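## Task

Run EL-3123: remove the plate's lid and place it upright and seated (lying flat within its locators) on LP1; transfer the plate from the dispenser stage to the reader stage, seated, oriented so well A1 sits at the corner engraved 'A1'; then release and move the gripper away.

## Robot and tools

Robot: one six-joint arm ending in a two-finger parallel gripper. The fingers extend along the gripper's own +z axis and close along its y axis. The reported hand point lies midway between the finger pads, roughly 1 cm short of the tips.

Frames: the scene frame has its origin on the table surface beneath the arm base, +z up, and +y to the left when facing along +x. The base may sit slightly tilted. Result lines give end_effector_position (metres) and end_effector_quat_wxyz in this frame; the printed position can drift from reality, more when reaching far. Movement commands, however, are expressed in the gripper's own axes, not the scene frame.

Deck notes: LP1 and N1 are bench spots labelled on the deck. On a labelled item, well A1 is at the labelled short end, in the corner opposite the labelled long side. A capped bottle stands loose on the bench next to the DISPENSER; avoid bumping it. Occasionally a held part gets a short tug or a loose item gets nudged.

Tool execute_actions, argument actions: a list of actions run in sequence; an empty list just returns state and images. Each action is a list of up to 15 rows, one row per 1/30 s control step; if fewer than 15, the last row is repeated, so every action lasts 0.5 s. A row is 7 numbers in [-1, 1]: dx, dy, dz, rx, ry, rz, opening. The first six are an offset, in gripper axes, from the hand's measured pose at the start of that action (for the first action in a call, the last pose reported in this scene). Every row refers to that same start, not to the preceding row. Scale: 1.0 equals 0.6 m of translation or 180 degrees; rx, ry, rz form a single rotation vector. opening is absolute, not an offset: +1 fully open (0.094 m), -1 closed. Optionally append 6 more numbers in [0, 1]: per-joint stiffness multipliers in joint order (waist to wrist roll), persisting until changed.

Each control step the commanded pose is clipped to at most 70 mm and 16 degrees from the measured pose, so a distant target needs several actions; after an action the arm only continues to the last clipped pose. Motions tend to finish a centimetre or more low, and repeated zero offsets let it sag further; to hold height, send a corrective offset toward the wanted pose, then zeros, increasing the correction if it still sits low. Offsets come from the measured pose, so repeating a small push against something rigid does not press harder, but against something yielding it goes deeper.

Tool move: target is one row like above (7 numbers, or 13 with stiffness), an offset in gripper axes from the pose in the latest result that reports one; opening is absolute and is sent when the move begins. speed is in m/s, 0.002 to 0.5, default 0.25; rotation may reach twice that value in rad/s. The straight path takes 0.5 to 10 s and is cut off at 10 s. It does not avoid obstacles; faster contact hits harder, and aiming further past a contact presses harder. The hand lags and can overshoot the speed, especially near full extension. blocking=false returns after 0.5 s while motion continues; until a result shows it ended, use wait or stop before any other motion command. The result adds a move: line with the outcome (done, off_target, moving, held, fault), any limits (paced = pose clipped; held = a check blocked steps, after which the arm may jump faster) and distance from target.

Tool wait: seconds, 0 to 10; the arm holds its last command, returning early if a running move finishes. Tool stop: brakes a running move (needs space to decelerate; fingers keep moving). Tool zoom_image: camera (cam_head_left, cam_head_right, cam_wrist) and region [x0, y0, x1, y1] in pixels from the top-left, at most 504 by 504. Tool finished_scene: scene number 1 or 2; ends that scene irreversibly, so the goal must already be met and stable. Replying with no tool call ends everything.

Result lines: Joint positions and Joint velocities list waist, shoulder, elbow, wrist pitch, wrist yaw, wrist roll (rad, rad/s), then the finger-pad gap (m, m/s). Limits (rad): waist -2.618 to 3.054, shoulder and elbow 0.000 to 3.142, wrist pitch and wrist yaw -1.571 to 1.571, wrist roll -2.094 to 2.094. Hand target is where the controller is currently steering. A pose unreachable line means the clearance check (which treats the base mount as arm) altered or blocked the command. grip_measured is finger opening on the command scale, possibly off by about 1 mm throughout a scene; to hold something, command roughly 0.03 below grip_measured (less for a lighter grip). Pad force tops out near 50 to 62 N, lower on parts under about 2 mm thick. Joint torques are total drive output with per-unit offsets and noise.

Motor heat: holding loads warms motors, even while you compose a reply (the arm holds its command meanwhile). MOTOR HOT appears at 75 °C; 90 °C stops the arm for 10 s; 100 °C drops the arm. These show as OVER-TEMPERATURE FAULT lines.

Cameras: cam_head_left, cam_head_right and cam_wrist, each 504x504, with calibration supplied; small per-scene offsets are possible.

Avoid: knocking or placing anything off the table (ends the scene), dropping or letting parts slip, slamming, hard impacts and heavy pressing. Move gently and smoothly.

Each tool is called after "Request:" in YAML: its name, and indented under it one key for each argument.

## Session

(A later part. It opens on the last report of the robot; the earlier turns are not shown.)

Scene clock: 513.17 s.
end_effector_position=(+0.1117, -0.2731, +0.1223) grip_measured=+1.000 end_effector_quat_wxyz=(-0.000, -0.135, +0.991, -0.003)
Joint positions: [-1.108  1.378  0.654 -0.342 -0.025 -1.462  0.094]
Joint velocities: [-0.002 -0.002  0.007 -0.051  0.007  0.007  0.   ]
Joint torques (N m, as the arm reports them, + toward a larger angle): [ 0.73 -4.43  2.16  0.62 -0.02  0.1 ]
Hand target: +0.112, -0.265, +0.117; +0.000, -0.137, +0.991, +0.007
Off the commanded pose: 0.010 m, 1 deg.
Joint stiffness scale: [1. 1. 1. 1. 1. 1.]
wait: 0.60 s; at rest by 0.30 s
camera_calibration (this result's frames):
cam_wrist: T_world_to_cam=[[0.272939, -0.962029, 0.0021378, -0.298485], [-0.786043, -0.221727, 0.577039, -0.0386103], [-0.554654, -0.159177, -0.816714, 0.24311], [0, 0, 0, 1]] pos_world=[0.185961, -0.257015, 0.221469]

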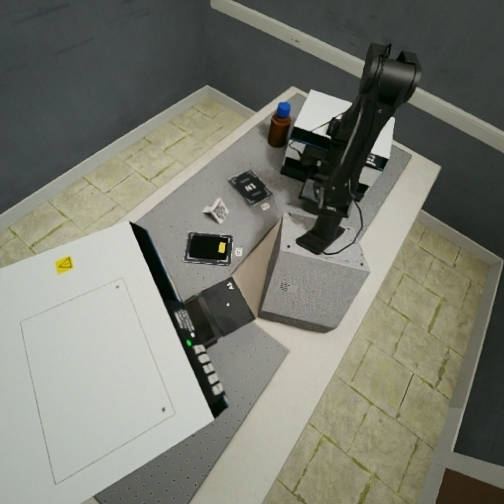

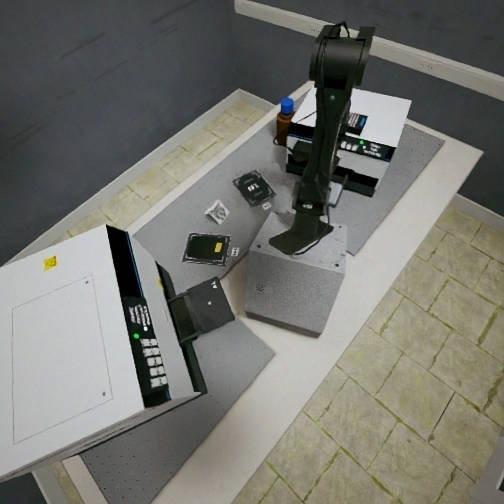

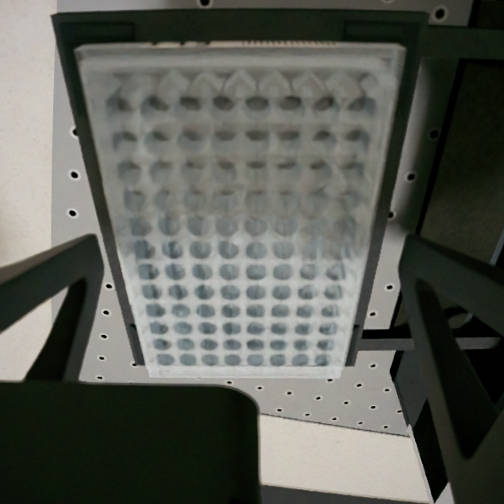

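Request:
execute_actions:
  actions:
    - [[-0.0043,0.0140,0.0089,-0.0066,-0.0008,-0.0013,1],[-0.0043,0.0154,0.0094,-0.0071,-0.0008,-0.0013,1],[-0.0043,0.0156,0.0099,-0.0067,-0.0008,-0.0013,1],[-0.0043,0.0157,0.0104,-0.0063,-0.0008,-0.0013,1],[-0.0043,0.0159,0.0109,-0.0059,-0.0008,-0.0013,1],[-0.0043,0.0160,0.0114,-0.0055,-0.0008,-0.0013,1],[-0.0043,0.0162,0.0119,-0.0051,-0.0008,-0.0013,1],[-0.0043,0.0164,0.0124,-0.0047,-0.0008,-0.0013,1],[-0.0043,0.0166,0.0129,-0.0043,-0.0008,-0.0013,1],[-0.0043,0.0167,0.0134,-0.0039,-0.0008,-0.0013,1],[-0.0043,0.0155,0.0134,-0.0029,-0.0008,-0.0013,1],[-0.0043,0.0143,0.0134,-0.0019,-0.0008,-0.0013,1]]

Request:
wait:
  seconds: 0.6

Scene clock: 528.13 s.
end_effector_position=(+0.1100, -0.2704, +0.1195) grip_measured=+1.000 end_effector_quat_wxyz=(-0.001, -0.134, +0.991, -0.006)
Joint positions: [-1.108  1.378  0.633 -0.316 -0.022 -1.459  0.094]
Joint velocities: [ 0.012  0.002  0.007  0.081 -0.037 -0.007  0.   ]
Joint torques (N m, as the arm reports them, + toward a larger angle): [ 0.89 -4.31  2.14  0.66  0.02  0.12]
Hand target: +0.112, -0.264, +0.114; +0.001, -0.137, +0.991, -0.000
Off the commanded pose: 0.008 m, 1 deg.
Joint stiffness scale: [1. 1. 1. 1. 1. 1.]
camera_calibration (this result's frames):
cam_wrist: T_world_to_cam=[[0.270842, -0.962595, 0.0073933, -0.295993], [-0.785959, -0.216695, 0.57906, -0.0366389], [-0.555799, -0.162645, -0.815251, 0.239277], [0, 0, 0, 1]] pos_world=[0.184361, -0.253943, 0.218475]

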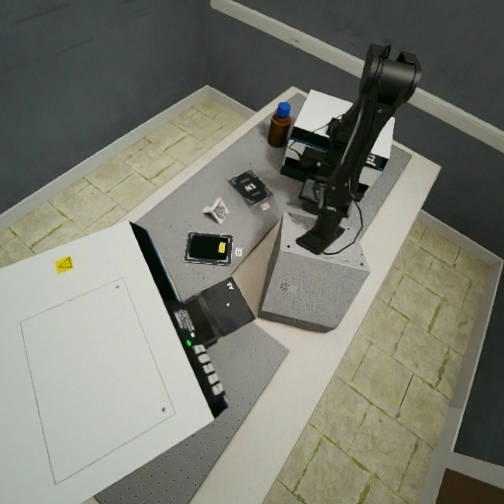

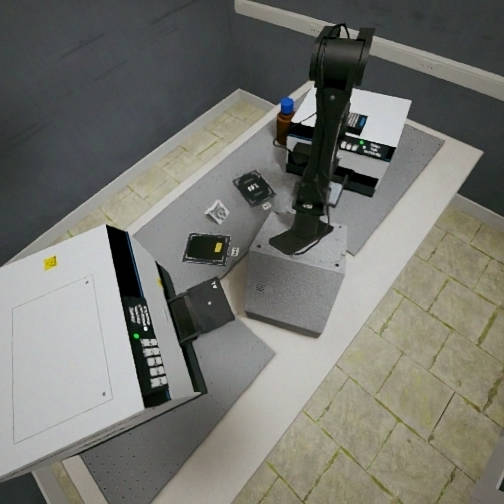

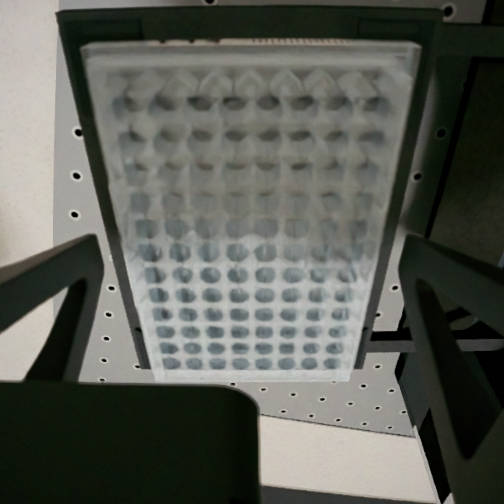

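Scene clock: 528.73 s.
end_effector_position=(+0.1108, -0.2725, +0.1195) grip_measured=+1.000 end_effector_quat_wxyz=(-0.000, -0.134, +0.991, -0.010)
Joint positions: [-1.108  1.378  0.633 -0.308 -0.021 -1.459  0.094]
Joint velocities: [-0.002 -0.002  0.022 -0.007 -0.007  0.007  0.   ]
Joint torques (N m, as the arm reports them, + toward a larger angle): [ 0.91 -4.34  2.23  0.66  0.    0.11]
Hand target: +0.112, -0.264, +0.114; +0.001, -0.137, +0.991, -0.000
Off the commanded pose: 0.010 m, 1 deg.
Joint stiffness scale: [1. 1. 1. 1. 1. 1.]
wait: 0.60 s; at rest by 0.20 s
camera_calibration (this result's frames):
cam_wrist: T_world_to_cam=[[0.270661, -0.962539, 0.0161561, -0.29918], [-0.787674, -0.211779, 0.578549, -0.0349249], [-0.553454, -0.169317, -0.815488, 0.237337], [0, 0, 0, 1]] pos_world=[0.184822, -0.255184, 0.218584]

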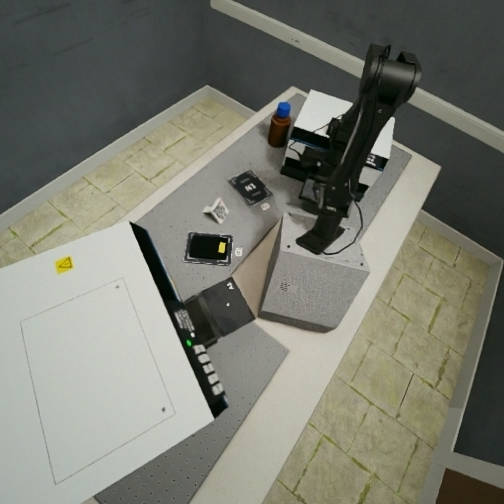

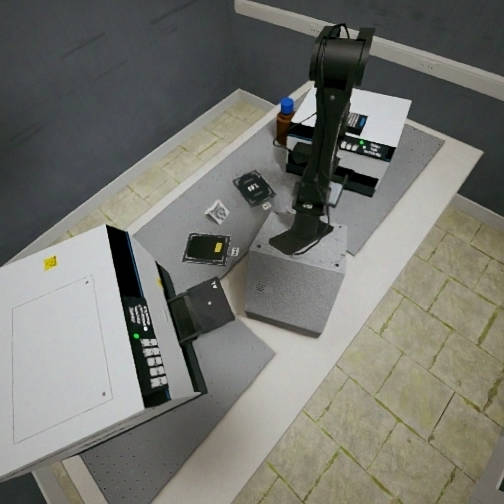

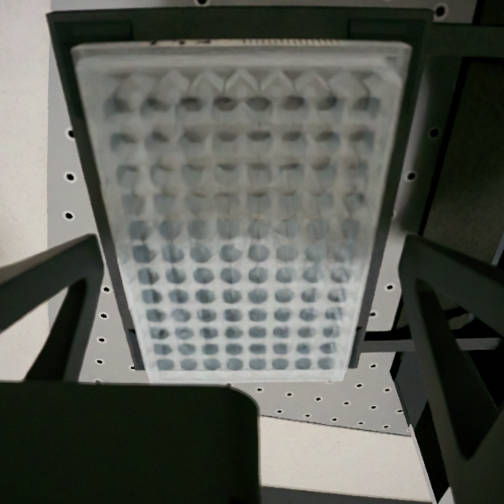

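Request:
execute_actions:
  actions:
    - [[-0.0022,0.0084,0.0089,-0.0044,-0.0015,-0.0019,1],[-0.0022,0.0083,0.0105,-0.0045,-0.0015,-0.0019,1],[-0.0022,0.0083,0.0122,-0.0046,-0.0014,-0.0019,1],[-0.0022,0.0082,0.0139,-0.0048,-0.0014,-0.0019,1],[-0.0022,0.0081,0.0155,-0.0049,-0.0014,-0.0019,1],[-0.0022,0.008,0.0172,-0.005,-0.0014,-0.0019,1],[-0.0022,0.008,0.0189,-0.0051,-0.0014,-0.0019,1],[-0.0022,0.0079,0.0205,-0.0052,-0.0014,-0.0019,1],[-0.0022,0.0078,0.0222,-0.0053,-0.0014,-0.0019,1],[-0.0022,0.0077,0.0239,-0.0055,-0.0014,-0.0019,1],[-0.0022,0.0077,0.0255,-0.0056,-0.0014,-0.0019,1],[-0.0022,0.0076,0.0272,-0.0057,-0.0015,-0.0019,1],[-0.002,0.0093,0.0289,-0.0071,-0.0016,-0.0019,1],[-0.0018,0.011,0.0305,-0.0086,-0.0018,-0.0019,1],[-0.0016,0.0127,0.0322,-0.01,-0.002,-0.0019,1]]

Request:
wait:
  seconds: 0.6

Request:
zoom_image:
  camera: "cam_wrist"
  region: [60, 210, 160, 310]

Request:
zoom_image:
  camera: "cam_wrist"
  region: [345, 210, 445, 310]

Scene clock: 552.97 s.
end_effector_position=(+0.1097, -0.2708, +0.1063) grip_measured=+1.000 end_effector_quat_wxyz=(-0.002, -0.134, +0.991, -0.003)
Joint positions: [-1.108  1.438  0.633 -0.263 -0.021 -1.459  0.094]
Joint velocities: [-0.017  0.12   0.002  0.081 -0.022 -0.022  0.   ]
Joint torques (N m, as the arm reports them, + toward a larger angle): [ 0.02 -4.44  2.19  0.5  -0.08 -0.01]
Hand target: +0.110, -0.265, +0.100; +0.001, -0.137, +0.991, +0.005
Off the commanded pose: 0.008 m, 1 deg.
Joint stiffness scale: [1. 1. 1. 1. 1. 1.]
camera_calibration (this result's frames):
cam_wrist: T_world_to_cam=[[0.270297, -0.962777, 0.000230772, -0.295347], [-0.784325, -0.220058, 0.580008, -0.0305605], [-0.558368, -0.156955, -0.814611, 0.23011], [0, 0, 0, 1]] pos_world=[0.184348, -0.254961, 0.205244]

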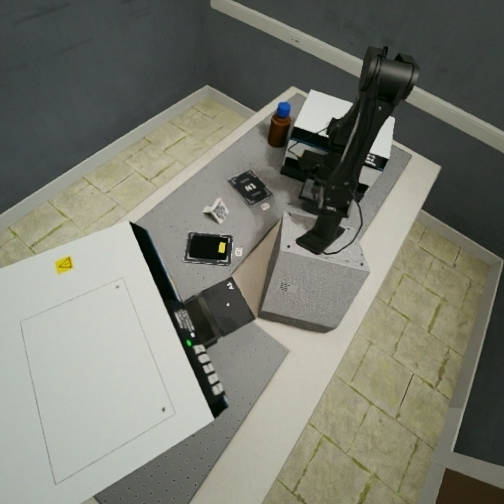

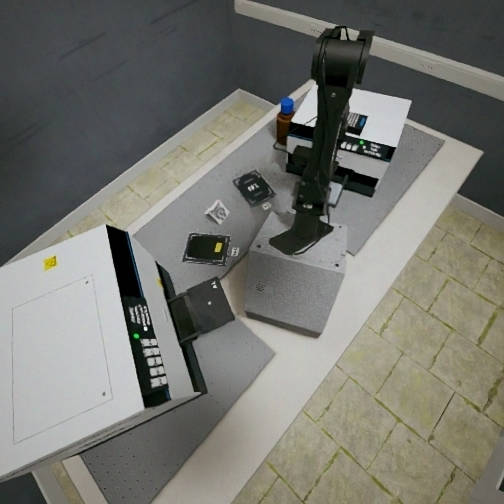

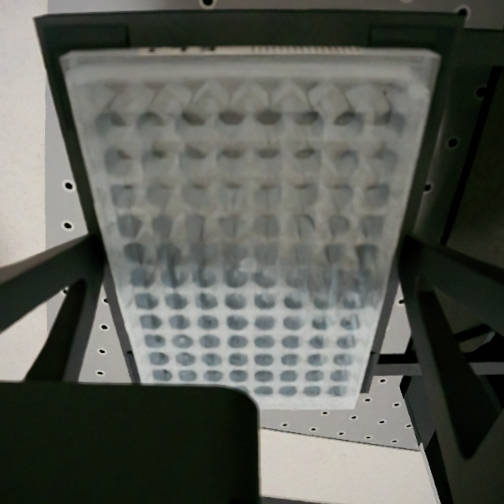

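Scene clock: 553.57 s.
end_effector_position=(+0.1095, -0.2705, +0.1051) grip_measured=+1.000 end_effector_quat_wxyz=(-0.002, -0.134, +0.991, -0.002)
Joint positions: [-1.108  1.444  0.633 -0.259 -0.021 -1.459  0.094]
Joint velocities: [-0.017  0.002  0.012 -0.007 -0.022 -0.037  0.   ]
Joint torques (N m, as the arm reports them, + toward a larger angle): [ 0.05 -4.3   2.15  0.66 -0.09 -0.02]
Hand target: +0.110, -0.265, +0.100; +0.001, -0.137, +0.991, +0.005
Off the commanded pose: 0.007 m, 1 deg.
Joint stiffness scale: [1. 1. 1. 1. 1. 1.]
wait: 0.60 s; at rest by 0.17 s
camera_calibration (this result's frames):
cam_wrist: T_world_to_cam=[[0.270247, -0.96279, -0.00166514, -0.294823], [-0.783926, -0.221045, 0.580172, -0.0302231], [-0.558952, -0.155485, -0.814492, 0.229508], [0, 0, 0, 1]] pos_world=[0.184266, -0.254848, 0.203976]

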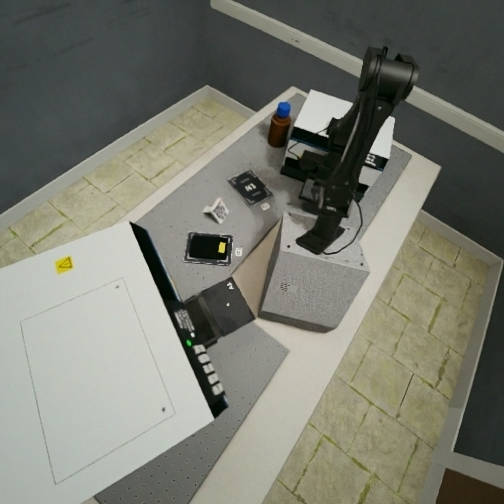

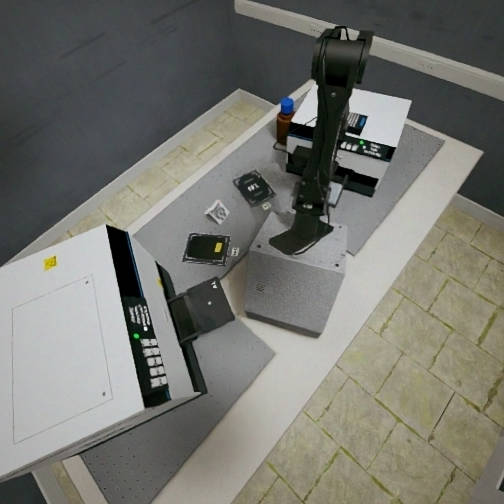

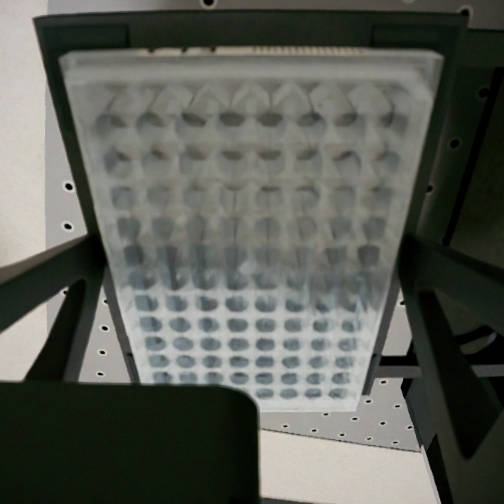

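Region (60, 210, 160, 310) of cam_wrist's 504x504 image, scaled by 5.040, with more detail than that image has.

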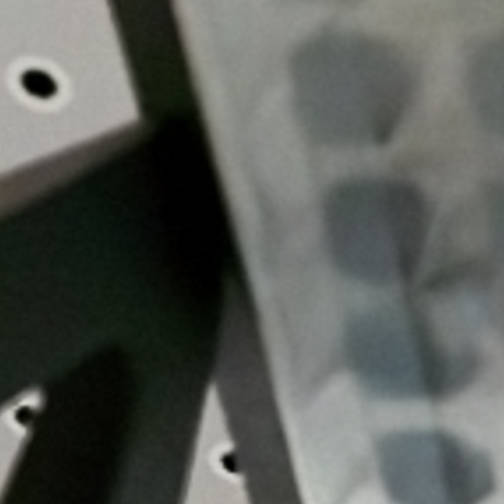

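Region (345, 210, 445, 310) of cam_wrist's 504x504 image, scaled by 5.040, with more detail than that image has.

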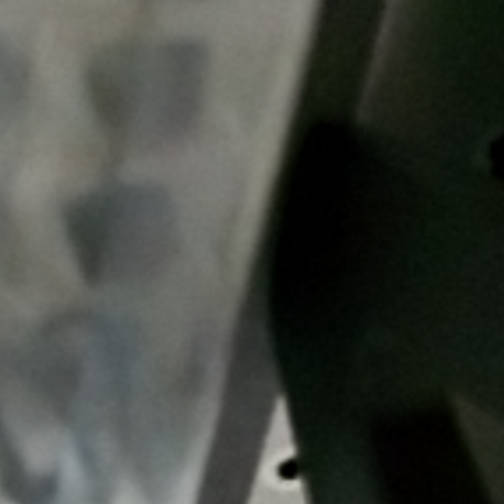

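Request:
zoom_image:
  camera: "cam_wrist"
  region: [30, 5, 170, 95]

Request:
zoom_image:
  camera: "cam_wrist"
  region: [335, 5, 475, 95]

Region (30, 5, 170, 95) of cam_wrist's 504x504 image, scaled by 3.600, with more detail than that image has; it fills the top 324 rows of this view, and the rest is white.

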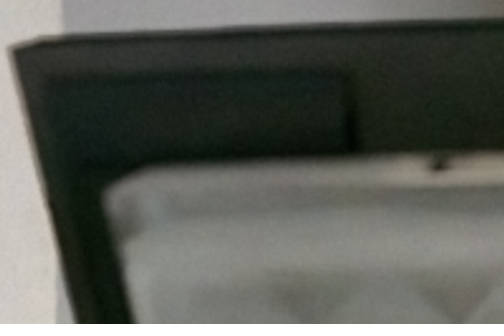

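Region (335, 5, 475, 95) of cam_wrist's 504x504 image, scaled by 3.600, with more detail than that image has; it fills the top 324 rows of this view, and the rest is white.

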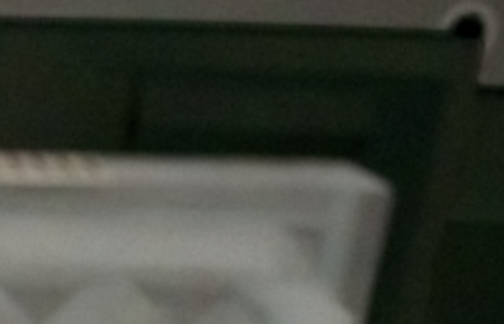

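Request:
execute_actions:
  actions:
    - [[0,0.006,0.006,-0.003,0,-0.001,0.95],[0,0.003,0.003,-0.0015,0,-0.001,0.91],[0,0,0,0,0,-0.001,0.88],[0,0,0,0,0,-0.001,0.865],[0,0,0,0,0,-0.001,0.85],[0,0,0,0,0,-0.001,0.84],[0,0,0,0,0,-0.001,0.83],[0,0,0,0,0,-0.001,0.82],[0,0,0,0,0,-0.001,0.81],[0,0,0,0,0,-0.001,0.80],[0,0,0,0,0,-0.001,0.79],[0,0,0,0,0,-0.001,0.78],[0,0,0,0,0,-0.001,0.77]]

Scene clock: 565.73 s.
end_effector_position=(+0.1096, -0.2708, +0.1051) grip_measured=+0.787 end_effector_quat_wxyz=(-0.002, -0.134, +0.991, -0.002)
Joint positions: [-1.108  1.444  0.633 -0.258 -0.021 -1.459  0.084]
Joint velocities: [-0.017 -0.012 -0.002  0.022  0.051 -0.037 -0.001]
Joint torques (N m, as the arm reports them, + toward a larger angle): [-0.03 -5.6   2.91  0.52  0.01  0.  ]
Hand target: +0.109, -0.270, +0.105; -0.002, -0.135, +0.991, -0.002
Off the commanded pose: 0.000 m, 0 deg.
Joint stiffness scale: [1. 1. 1. 1. 1. 1.]
camera_calibration (this result's frames):
cam_wrist: T_world_to_cam=[[0.270643, -0.96268, -0.000489059, -0.29525], [-0.783875, -0.220669, 0.580384, -0.0301806], [-0.558832, -0.156693, -0.814343, 0.229131], [0, 0, 0, 1]] pos_world=[0.184295, -0.254988, 0.203963]

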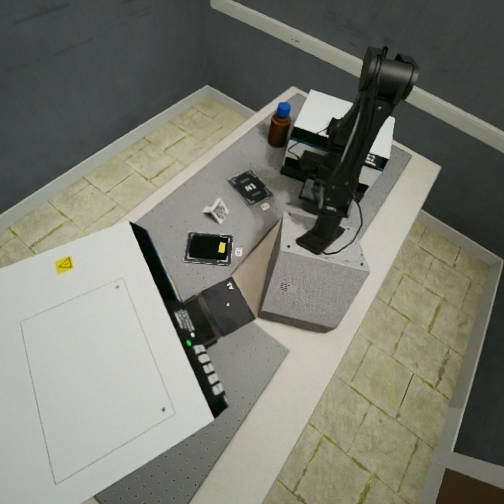

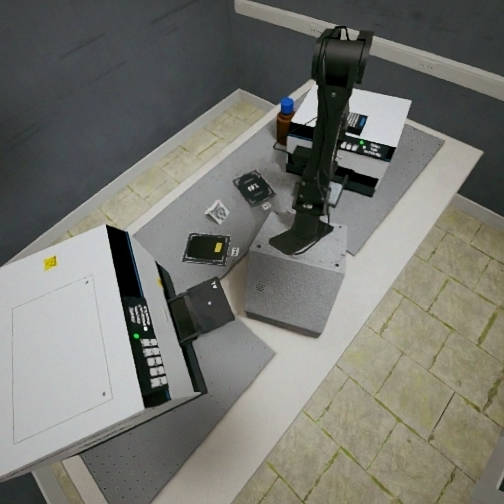

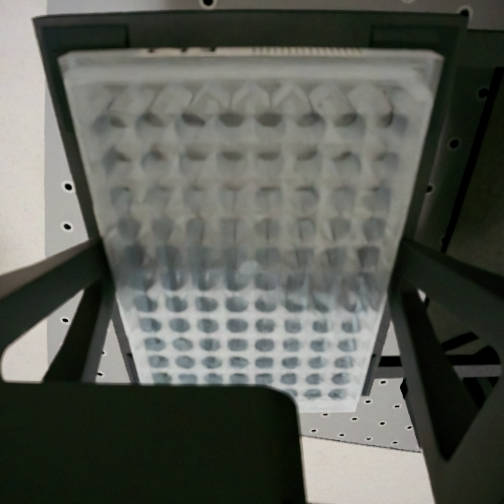

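Request:
execute_actions:
  actions:
    - [[0,-0.0013,-0.0018,0.0012,0,0,0.76],[0,-0.0027,-0.0037,0.0024,0,0,0.75],[0,-0.004,-0.0055,0.0037,0,0,0.75],[0,-0.0053,-0.0073,0.0049,0,0,0.75],[0,-0.0067,-0.0092,0.0061,0,0,0.75],[0,-0.0067,-0.0107,0.0063,0,0,0.75],[0,-0.0067,-0.0122,0.0064,0,0,0.75],[0,-0.0067,-0.0137,0.0066,0,0,0.75],[0,-0.0067,-0.0152,0.0067,0,0,0.75],[0,-0.0067,-0.017,0.0069,0,0,0.75],[0,-0.0067,-0.019,0.0071,0,0,0.75],[0,-0.0067,-0.021,0.0072,0,0,0.75],[0,-0.0067,-0.023,0.0074,0,0,0.75],[0,-0.0067,-0.025,0.0076,0,0,0.75],[0,-0.0067,-0.027,0.0077,0,0,0.75]]
    - [[0,-0.008,-0.02,0.006,0,0,0.75],[0,-0.009,-0.025,0.006,0,0,0.75],[0,-0.010,-0.031,0.006,0,0,0.75],[0,-0.011,-0.038,0.006,0,0,0.75],[0,-0.012,-0.045,0.006,0,0,0.75],[0,-0.012,-0.052,0.006,0,0,0.75],[0,-0.012,-0.059,0.006,0,0,0.75],[0,-0.012,-0.066,0.006,0,0,0.75],[0,-0.012,-0.073,0.006,0,0,0.75],[0,-0.012,-0.08,0.006,0,0,0.75],[0,-0.012,-0.087,0.006,0,0,0.75],[0,-0.012,-0.093,0.006,0,0,0.75],[0,-0.012,-0.098,0.006,0,0,0.75],[0,-0.012,-0.102,0.006,0,0,0.75],[0,-0.012,-0.105,0.006,0,0,0.75]]

Request:
wait:
  seconds: 0.5

Scene clock: 576.97 s.
end_effector_position=(+0.1149, -0.2813, +0.1615) grip_measured=+0.779 end_effector_quat_wxyz=(+0.003, -0.135, +0.990, -0.031)
Joint positions: [-1.108  1.218  0.678 -0.472 -0.018 -1.459  0.084]
Joint velocities: [-0.007 -0.281  0.164 -0.447  0.051  0.037  0.   ]
Joint torques (N m, as the arm reports them, + toward a larger angle): [-0.39 -6.34  5.77  0.42  0.03 -0.02]
Hand target: +0.114, -0.280, +0.175; +0.001, -0.134, +0.991, -0.024
Off the commanded pose: 0.015 m, 1 deg.
Joint stiffness scale: [1. 1. 1. 1. 1. 1.]
camera_calibration (this result's frames):
cam_wrist: T_world_to_cam=[[0.271513, -0.960698, 0.0577832, -0.315731], [-0.794663, -0.189909, 0.576581, -0.0505627], [-0.542947, -0.202468, -0.814994, 0.261788], [0, 0, 0, 1]] pos_world=[0.187682, -0.259921, 0.260753]

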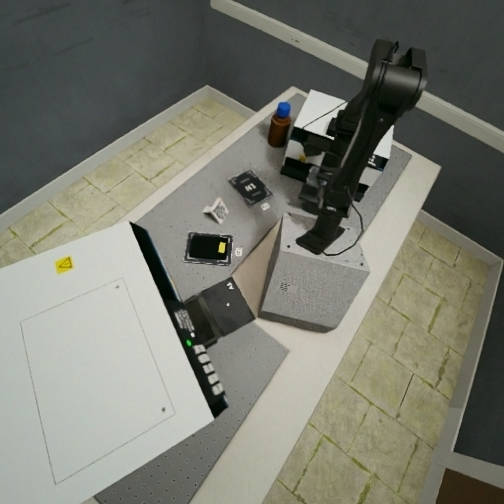

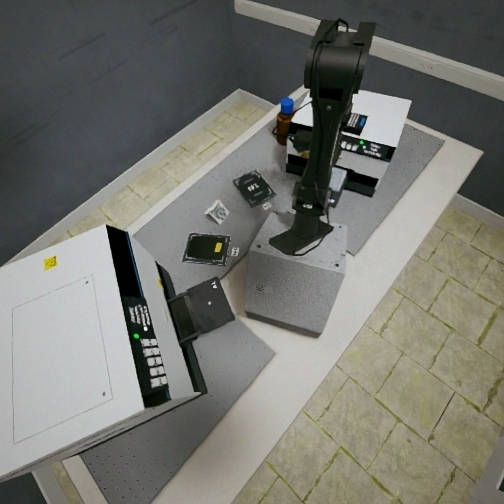

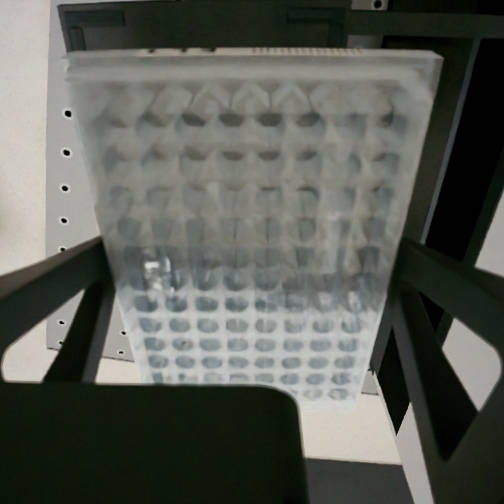

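Scene clock: 577.47 s.
end_effector_position=(+0.1116, -0.2728, +0.1665) grip_measured=+0.779 end_effector_quat_wxyz=(-0.001, -0.134, +0.991, -0.012)
Joint positions: [-1.108  1.201  0.689 -0.537 -0.018 -1.459  0.084]
Joint velocities: [-0.017  0.002  0.002  0.022  0.007 -0.022  0.001]
Joint torques (N m, as the arm reports them, + toward a larger angle): [-0.35 -6.39  5.54  0.37  0.01  0.  ]
Hand target: +0.113, -0.280, +0.175; +0.001, -0.134, +0.991, -0.024
Off the commanded pose: 0.012 m, 1 deg.
Joint stiffness scale: [1. 1. 1. 1. 1. 1.]
wait: 0.50 s; no rest
camera_calibration (this result's frames):
cam_wrist: T_world_to_cam=[[0.271073, -0.962361, 0.0195113, -0.300997], [-0.7866, -0.209792, 0.580731, -0.0614071], [-0.554779, -0.172768, -0.813862, 0.275017], [0, 0, 0, 1]] pos_world=[0.185863, -0.255036, 0.26536]

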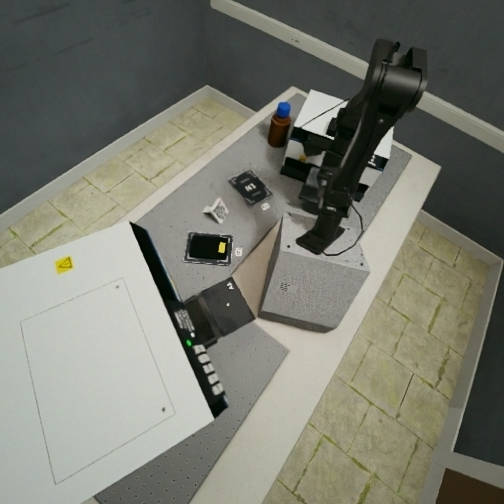

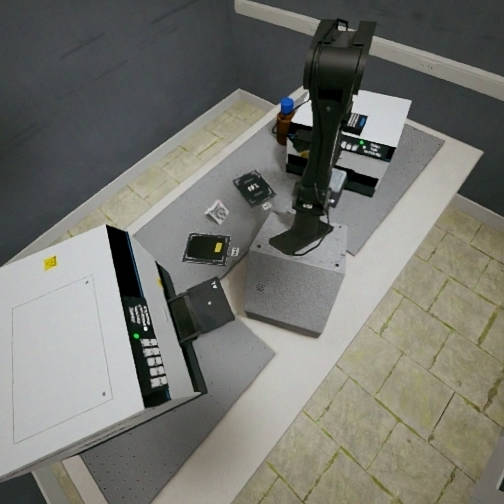

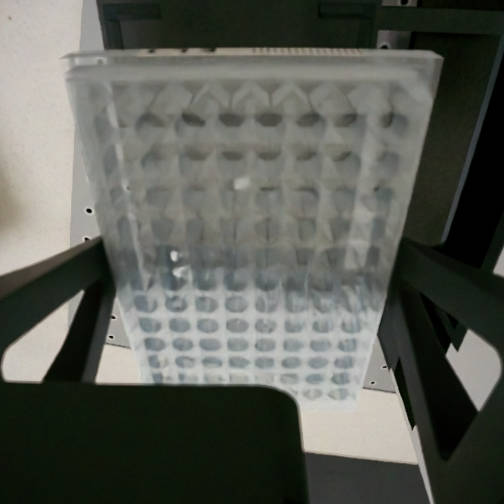

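Request:
move:
  target: [-0.5197,0.3273,-0.0496,-0.0077,-0.0004,0.1078,0.75]
  speed: 0.25

Scene clock: 595.67 s.
end_effector_position=(+0.3566, -0.0015, +0.1831) grip_measured=+0.779 end_effector_quat_wxyz=(-0.009, +0.038, +0.999, +0.007)
Joint positions: [ 0.292  1.885  1.172 -0.752  0.466  0.255  0.084]
Joint velocities: [ 0.002  0.007 -0.002 -0.11   0.007 -0.022 -0.002]
Joint torques (N m, as the arm reports them, + toward a larger angle): [ 4.57 -6.01  6.05  0.27  0.06  0.12]
Hand target: +0.363, +0.002, +0.187; -0.004, +0.036, +0.999, +0.006
Off the commanded pose: 0.008 m, 1 deg.
Joint stiffness scale: [1. 1. 1. 1. 1. 1.]
move: done
camera_calibration (this result's frames):
cam_wrist: T_world_to_cam=[[-0.0708332, -0.997308, -0.0189338, 0.0222632], [-0.805903, 0.0460328, 0.590256, 0.184049], [-0.587796, 0.0570685, -0.806994, 0.482163], [0, 0, 0, 1]] pos_world=[0.433316, -0.0137853, 0.280888]

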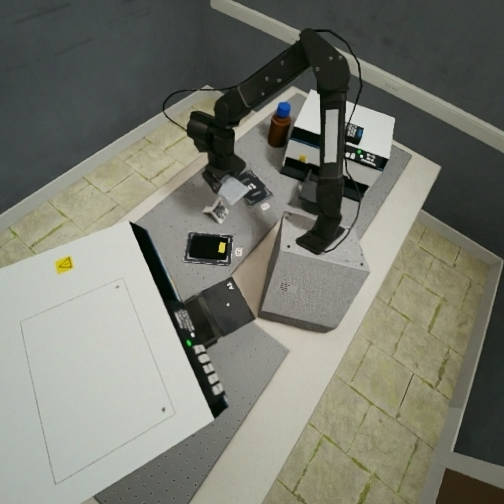

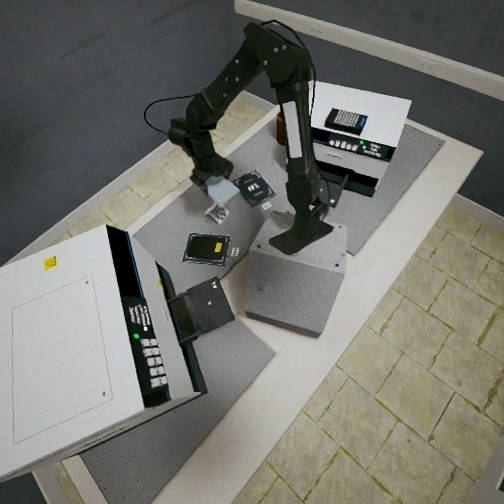

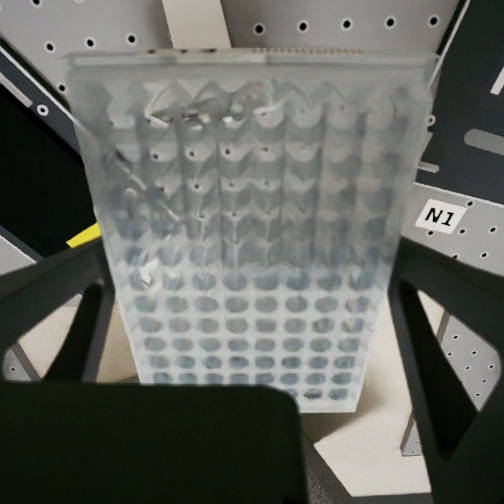

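Request:
move:
  target: [0.4307,0.4426,0.0191,0.0032,-0.0066,0.1080,0.75]
  speed: 0.22

Scene clock: 609.57 s.
end_effector_position=(+0.1176, +0.2815, +0.1747) grip_measured=+0.779 end_effector_quat_wxyz=(-0.006, +0.205, +0.979, -0.001)
Joint positions: [ 1.326  2.451  1.185 -0.683  0.325  1.716  0.084]
Joint velocities: [-0.002  0.002  0.002 -0.081  0.007  0.051  0.001]
Joint torques (N m, as the arm reports them, + toward a larger angle): [ 3.51 -6.94  6.08  0.26  0.04  0.09]
Hand target: +0.118, +0.286, +0.178; -0.005, +0.206, +0.979, -0.002
Off the commanded pose: 0.006 m, 1 deg.
Joint stiffness scale: [1. 1. 1. 1. 1. 1.]
move: done
camera_calibration (this result's frames):
cam_wrist: T_world_to_cam=[[-0.396932, -0.917848, 0.000110893, 0.300096], [-0.743901, 0.321778, 0.585722, -0.100745], [-0.53764, 0.232409, -0.810512, 0.264106], [0, 0, 0, 1]] pos_world=[0.186167, 0.24648, 0.273036]

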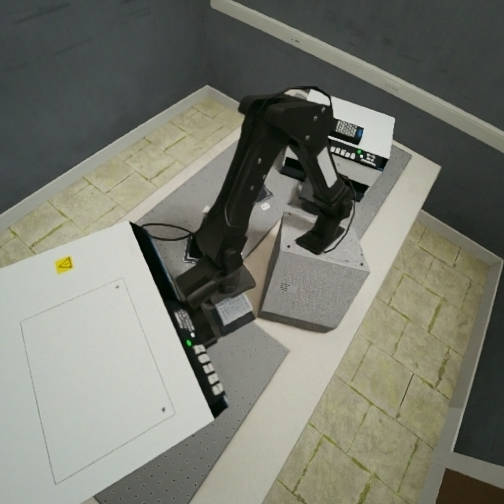

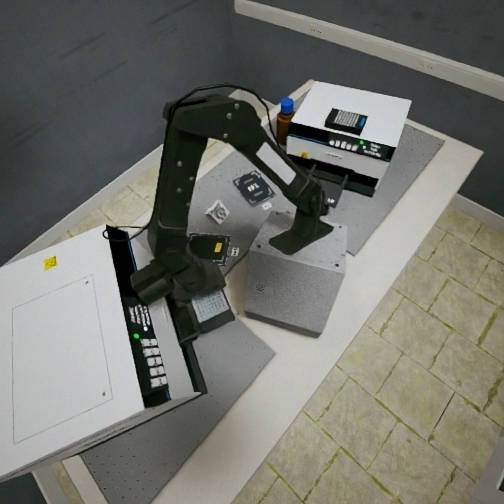

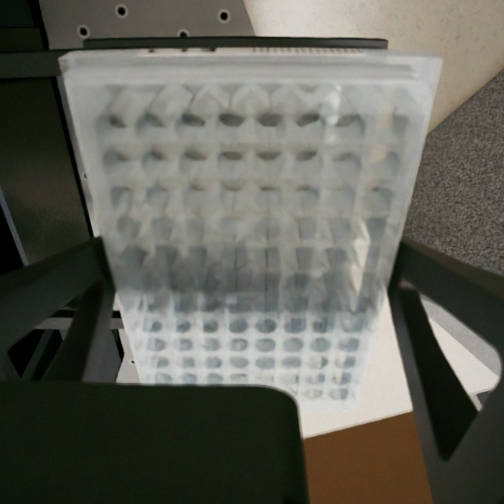

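Request:
zoom_image:
  camera: "cam_wrist"
  region: [50, 10, 450, 150]

Region (50, 10, 450, 150) of cam_wrist's 504x504 image, scaled by 1.260, with more detail than that image has; it fills the top 176 rows of this view, and the rest is white.

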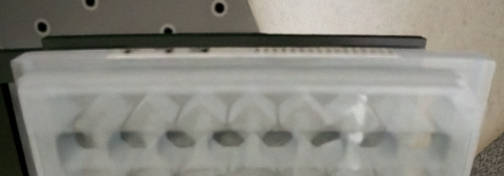

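Request:
move:
  target: [0.0218,0.0258,0.038,-0.008,-0.005,0,0.75]
  speed: 0.06

Request:
zoom_image:
  camera: "cam_wrist"
  region: [30, 0, 170, 80]

Request:
zoom_image:
  camera: "cam_wrist"
  region: [335, 0, 475, 80]

Scene clock: 624.10 s.
end_effector_position=(+0.1088, +0.2860, +0.1468) grip_measured=+0.779 end_effector_quat_wxyz=(-0.006, +0.205, +0.979, -0.009)
Joint positions: [ 1.326  2.541  1.185 -0.609  0.325  1.72   0.084]
Joint velocities: [-0.022  0.007 -0.007 -0.007 -0.007  0.037  0.   ]
Joint torques (N m, as the arm reports them, + toward a larger angle): [ 4.26 -7.47  6.23  0.6   0.14  0.12]
Hand target: +0.112, +0.300, +0.152; +0.004, +0.205, +0.979, +0.010
Off the commanded pose: 0.016 m, 2 deg.
Joint stiffness scale: [1. 1. 1. 1. 1. 1.]
move: off_target
camera_calibration (this result's frames):
cam_wrist: T_world_to_cam=[[-0.396006, -0.918131, 0.0146672, 0.298504], [-0.74237, 0.329516, 0.583358, -0.0943867], [-0.540432, 0.220125, -0.812083, 0.239801], [0, 0, 0, 1]] pos_world=[0.177735, 0.252381, 0.245421]

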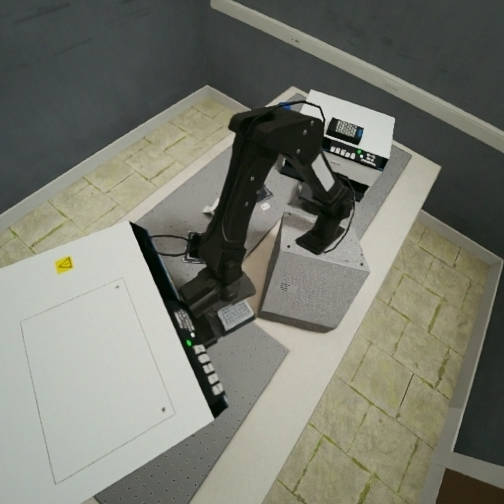

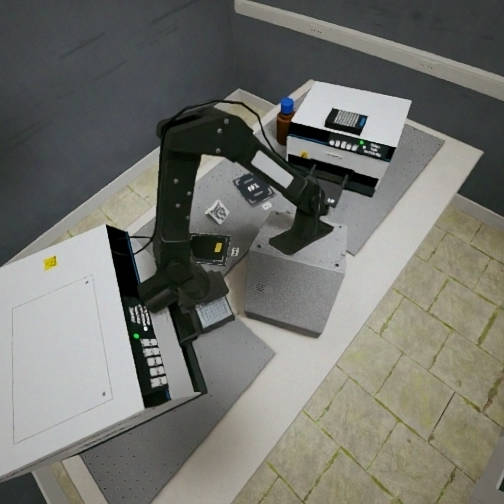

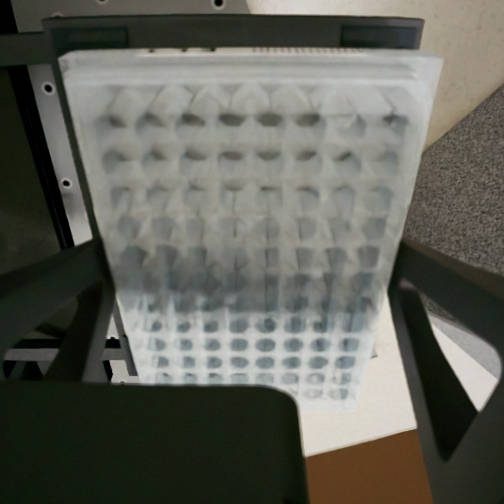

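Region (30, 0, 170, 80) of cam_wrist's 504x504 image, scaled by 3.600, with more detail than that image has; it fills the top 288 rows of this view, and the rest is white.

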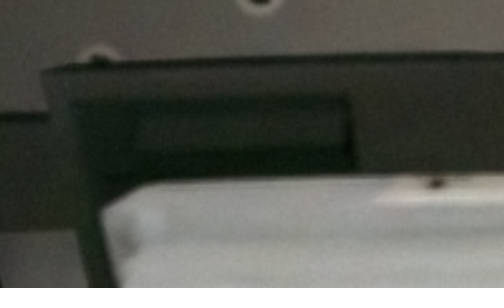

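Region (335, 0, 475, 80) of cam_wrist's 504x504 image, scaled by 3.600, with more detail than that image has; it fills the top 288 rows of this view, and the rest is white.

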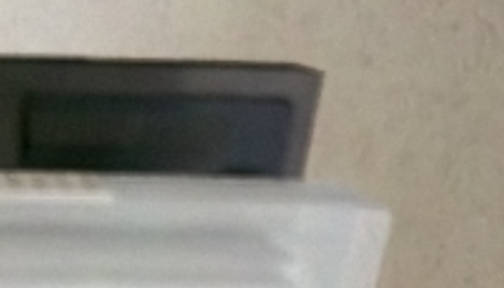

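Request:
execute_actions:
  actions:
    - [[0.002,0.018,-0.004,-0.011,-0.005,-0.001,0.75],[0.0,0.013,0.0,-0.009,-0.0055,-0.002,0.75],[-0.0027,0.0098,0.0033,-0.0078,-0.0065,-0.0034,0.75]]

Request:
wait:
  seconds: 0.4

Request:
zoom_image:
  camera: "cam_wrist"
  region: [30, 0, 170, 80]

Request:
zoom_image:
  camera: "cam_wrist"
  region: [335, 0, 475, 80]

Scene clock: 668.90 s.
end_effector_position=(+0.1119, +0.2903, +0.1467) grip_measured=+0.779 end_effector_quat_wxyz=(-0.001, +0.204, +0.979, +0.001)
Joint positions: [ 1.326  2.541  1.185 -0.588  0.336  1.71   0.084]
Joint velocities: [-0.002 -0.012 -0.002  0.007 -0.022 -0.051  0.001]
Joint torques (N m, as the arm reports them, + toward a larger angle): [ 3.24 -7.5   4.    0.59  0.17  0.  ]
Hand target: +0.113, +0.291, +0.145; +0.006, +0.199, +0.980, +0.001
Off the commanded pose: 0.002 m, 1 deg.
Joint stiffness scale: [1. 1. 1. 1. 1. 1.]
camera_calibration (this result's frames):
cam_wrist: T_world_to_cam=[[-0.393605, -0.919257, -0.00642795, 0.306878], [-0.752033, 0.317966, 0.57736, -0.0881785], [-0.528698, 0.232086, -0.816465, 0.236326], [0, 0, 0, 1]] pos_world=[0.179421, 0.25529, 0.245835]

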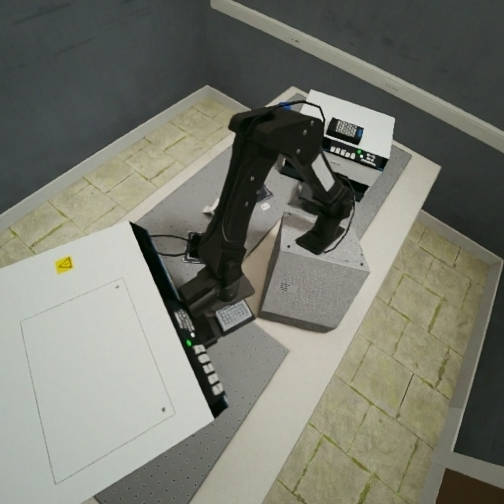

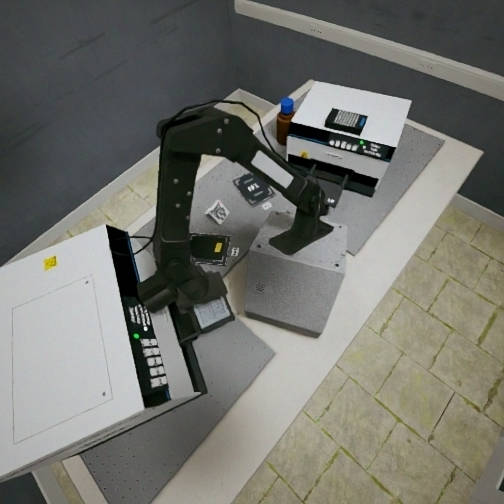

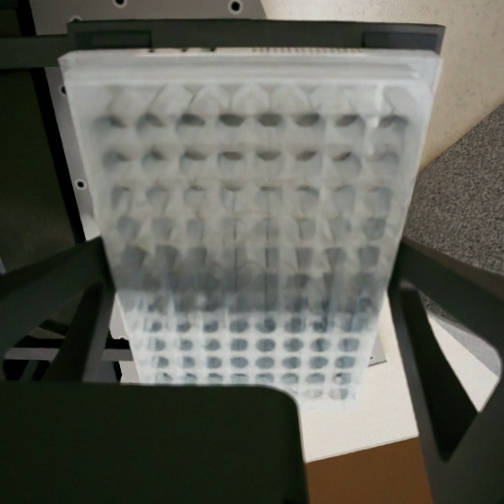

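Scene clock: 669.30 s.
end_effector_position=(+0.1120, +0.2905, +0.1467) grip_measured=+0.779 end_effector_quat_wxyz=(-0.000, +0.203, +0.979, +0.001)
Joint positions: [ 1.326  2.541  1.185 -0.587  0.336  1.71   0.084]
Joint velocities: [ 0.007  0.017 -0.007 -0.007  0.022 -0.051  0.   ]
Joint torques (N m, as the arm reports them, + toward a larger angle): [ 3.26 -7.47  3.85  0.6   0.12 -0.01]
Hand target: +0.113, +0.291, +0.145; +0.006, +0.200, +0.980, +0.001
Off the commanded pose: 0.002 m, 1 deg.
Joint stiffness scale: [1. 1. 1. 1. 1. 1.]
wait: 0.40 s; at rest by 0.17 s
camera_calibration (this result's frames):
cam_wrist: T_world_to_cam=[[-0.393483, -0.919304, -0.00719297, 0.30718], [-0.752397, 0.317528, 0.577126, -0.0879404], [-0.52827, 0.232501, -0.816623, 0.236204], [0, 0, 0, 1]] pos_world=[0.179484, 0.255398, 0.245852]

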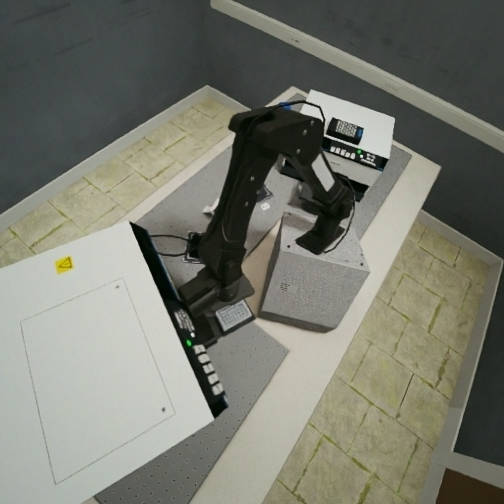

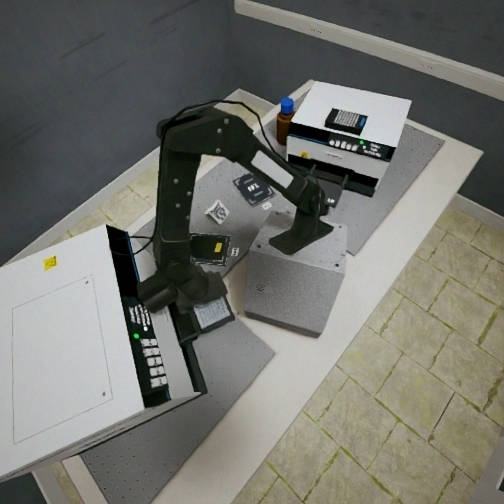

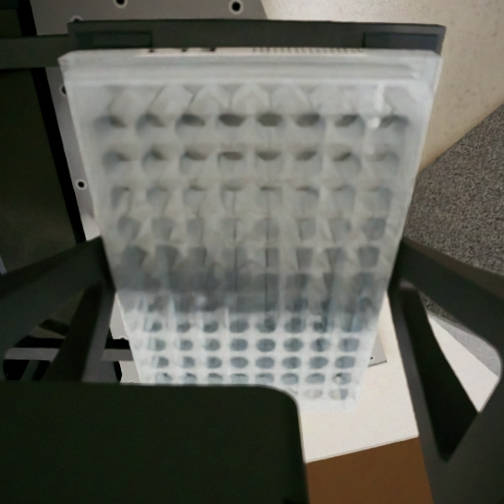

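Region (30, 0, 170, 80) of cam_wrist's 504x504 image, scaled by 3.600, with more detail than that image has; it fills the top 288 rows of this view, and the rest is white.

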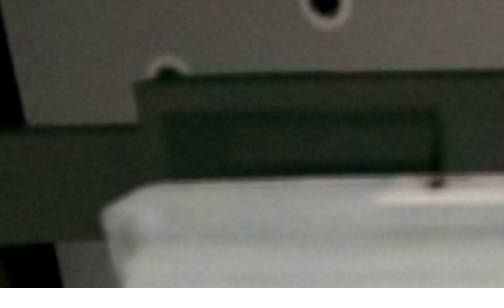

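Region (335, 0, 475, 80) of cam_wrist's 504x504 image, scaled by 3.600, with more detail than that image has; it fills the top 288 rows of this view, and the rest is white.

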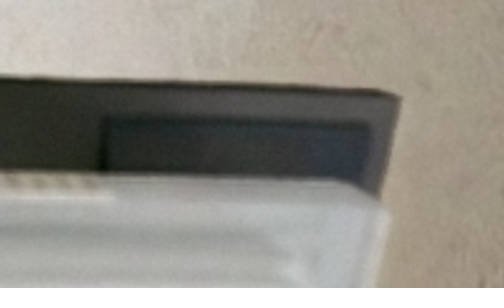

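Request:
execute_actions:
  actions: []

Scene clock: 690.33 s.
end_effector_position=(+0.1120, +0.2905, +0.1467) grip_measured=+0.779 end_effector_quat_wxyz=(-0.000, +0.203, +0.979, +0.001)
Joint positions: [ 1.326  2.541  1.185 -0.587  0.336  1.71   0.084]
Joint velocities: [-0.002 -0.002 -0.002 -0.022  0.007 -0.007 -0.001]
Joint torques (N m, as the arm reports them, + toward a larger angle): [ 3.32 -7.43  3.88  0.55  0.11 -0.01]
Hand target: +0.113, +0.291, +0.145; +0.006, +0.200, +0.980, +0.001
Off the commanded pose: 0.002 m, 1 deg.
Joint stiffness scale: [1. 1. 1. 1. 1. 1.]
camera_calibration (this result's frames):
cam_wrist: T_world_to_cam=[[-0.393483, -0.919304, -0.00719297, 0.30718], [-0.752397, 0.317528, 0.577126, -0.0879404], [-0.52827, 0.232501, -0.816623, 0.236204], [0, 0, 0, 1]] pos_world=[0.179484, 0.255398, 0.245852]

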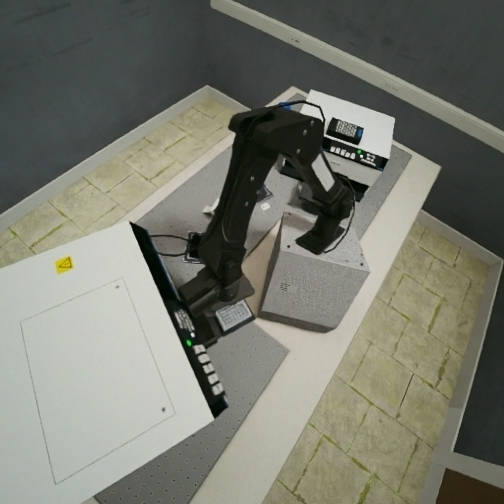

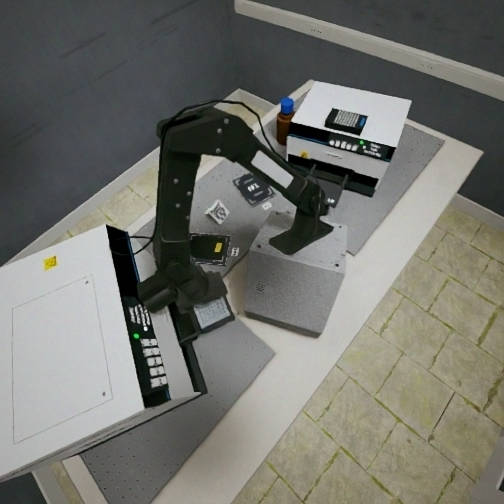

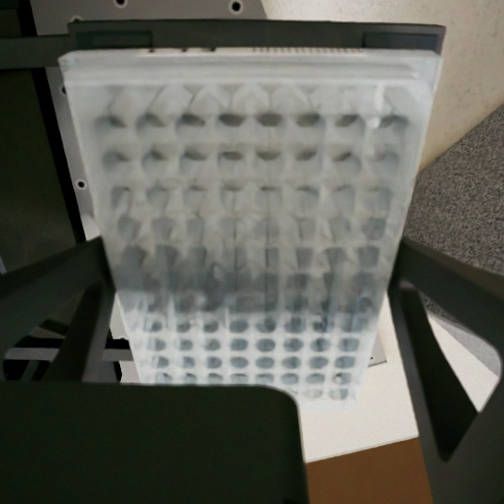

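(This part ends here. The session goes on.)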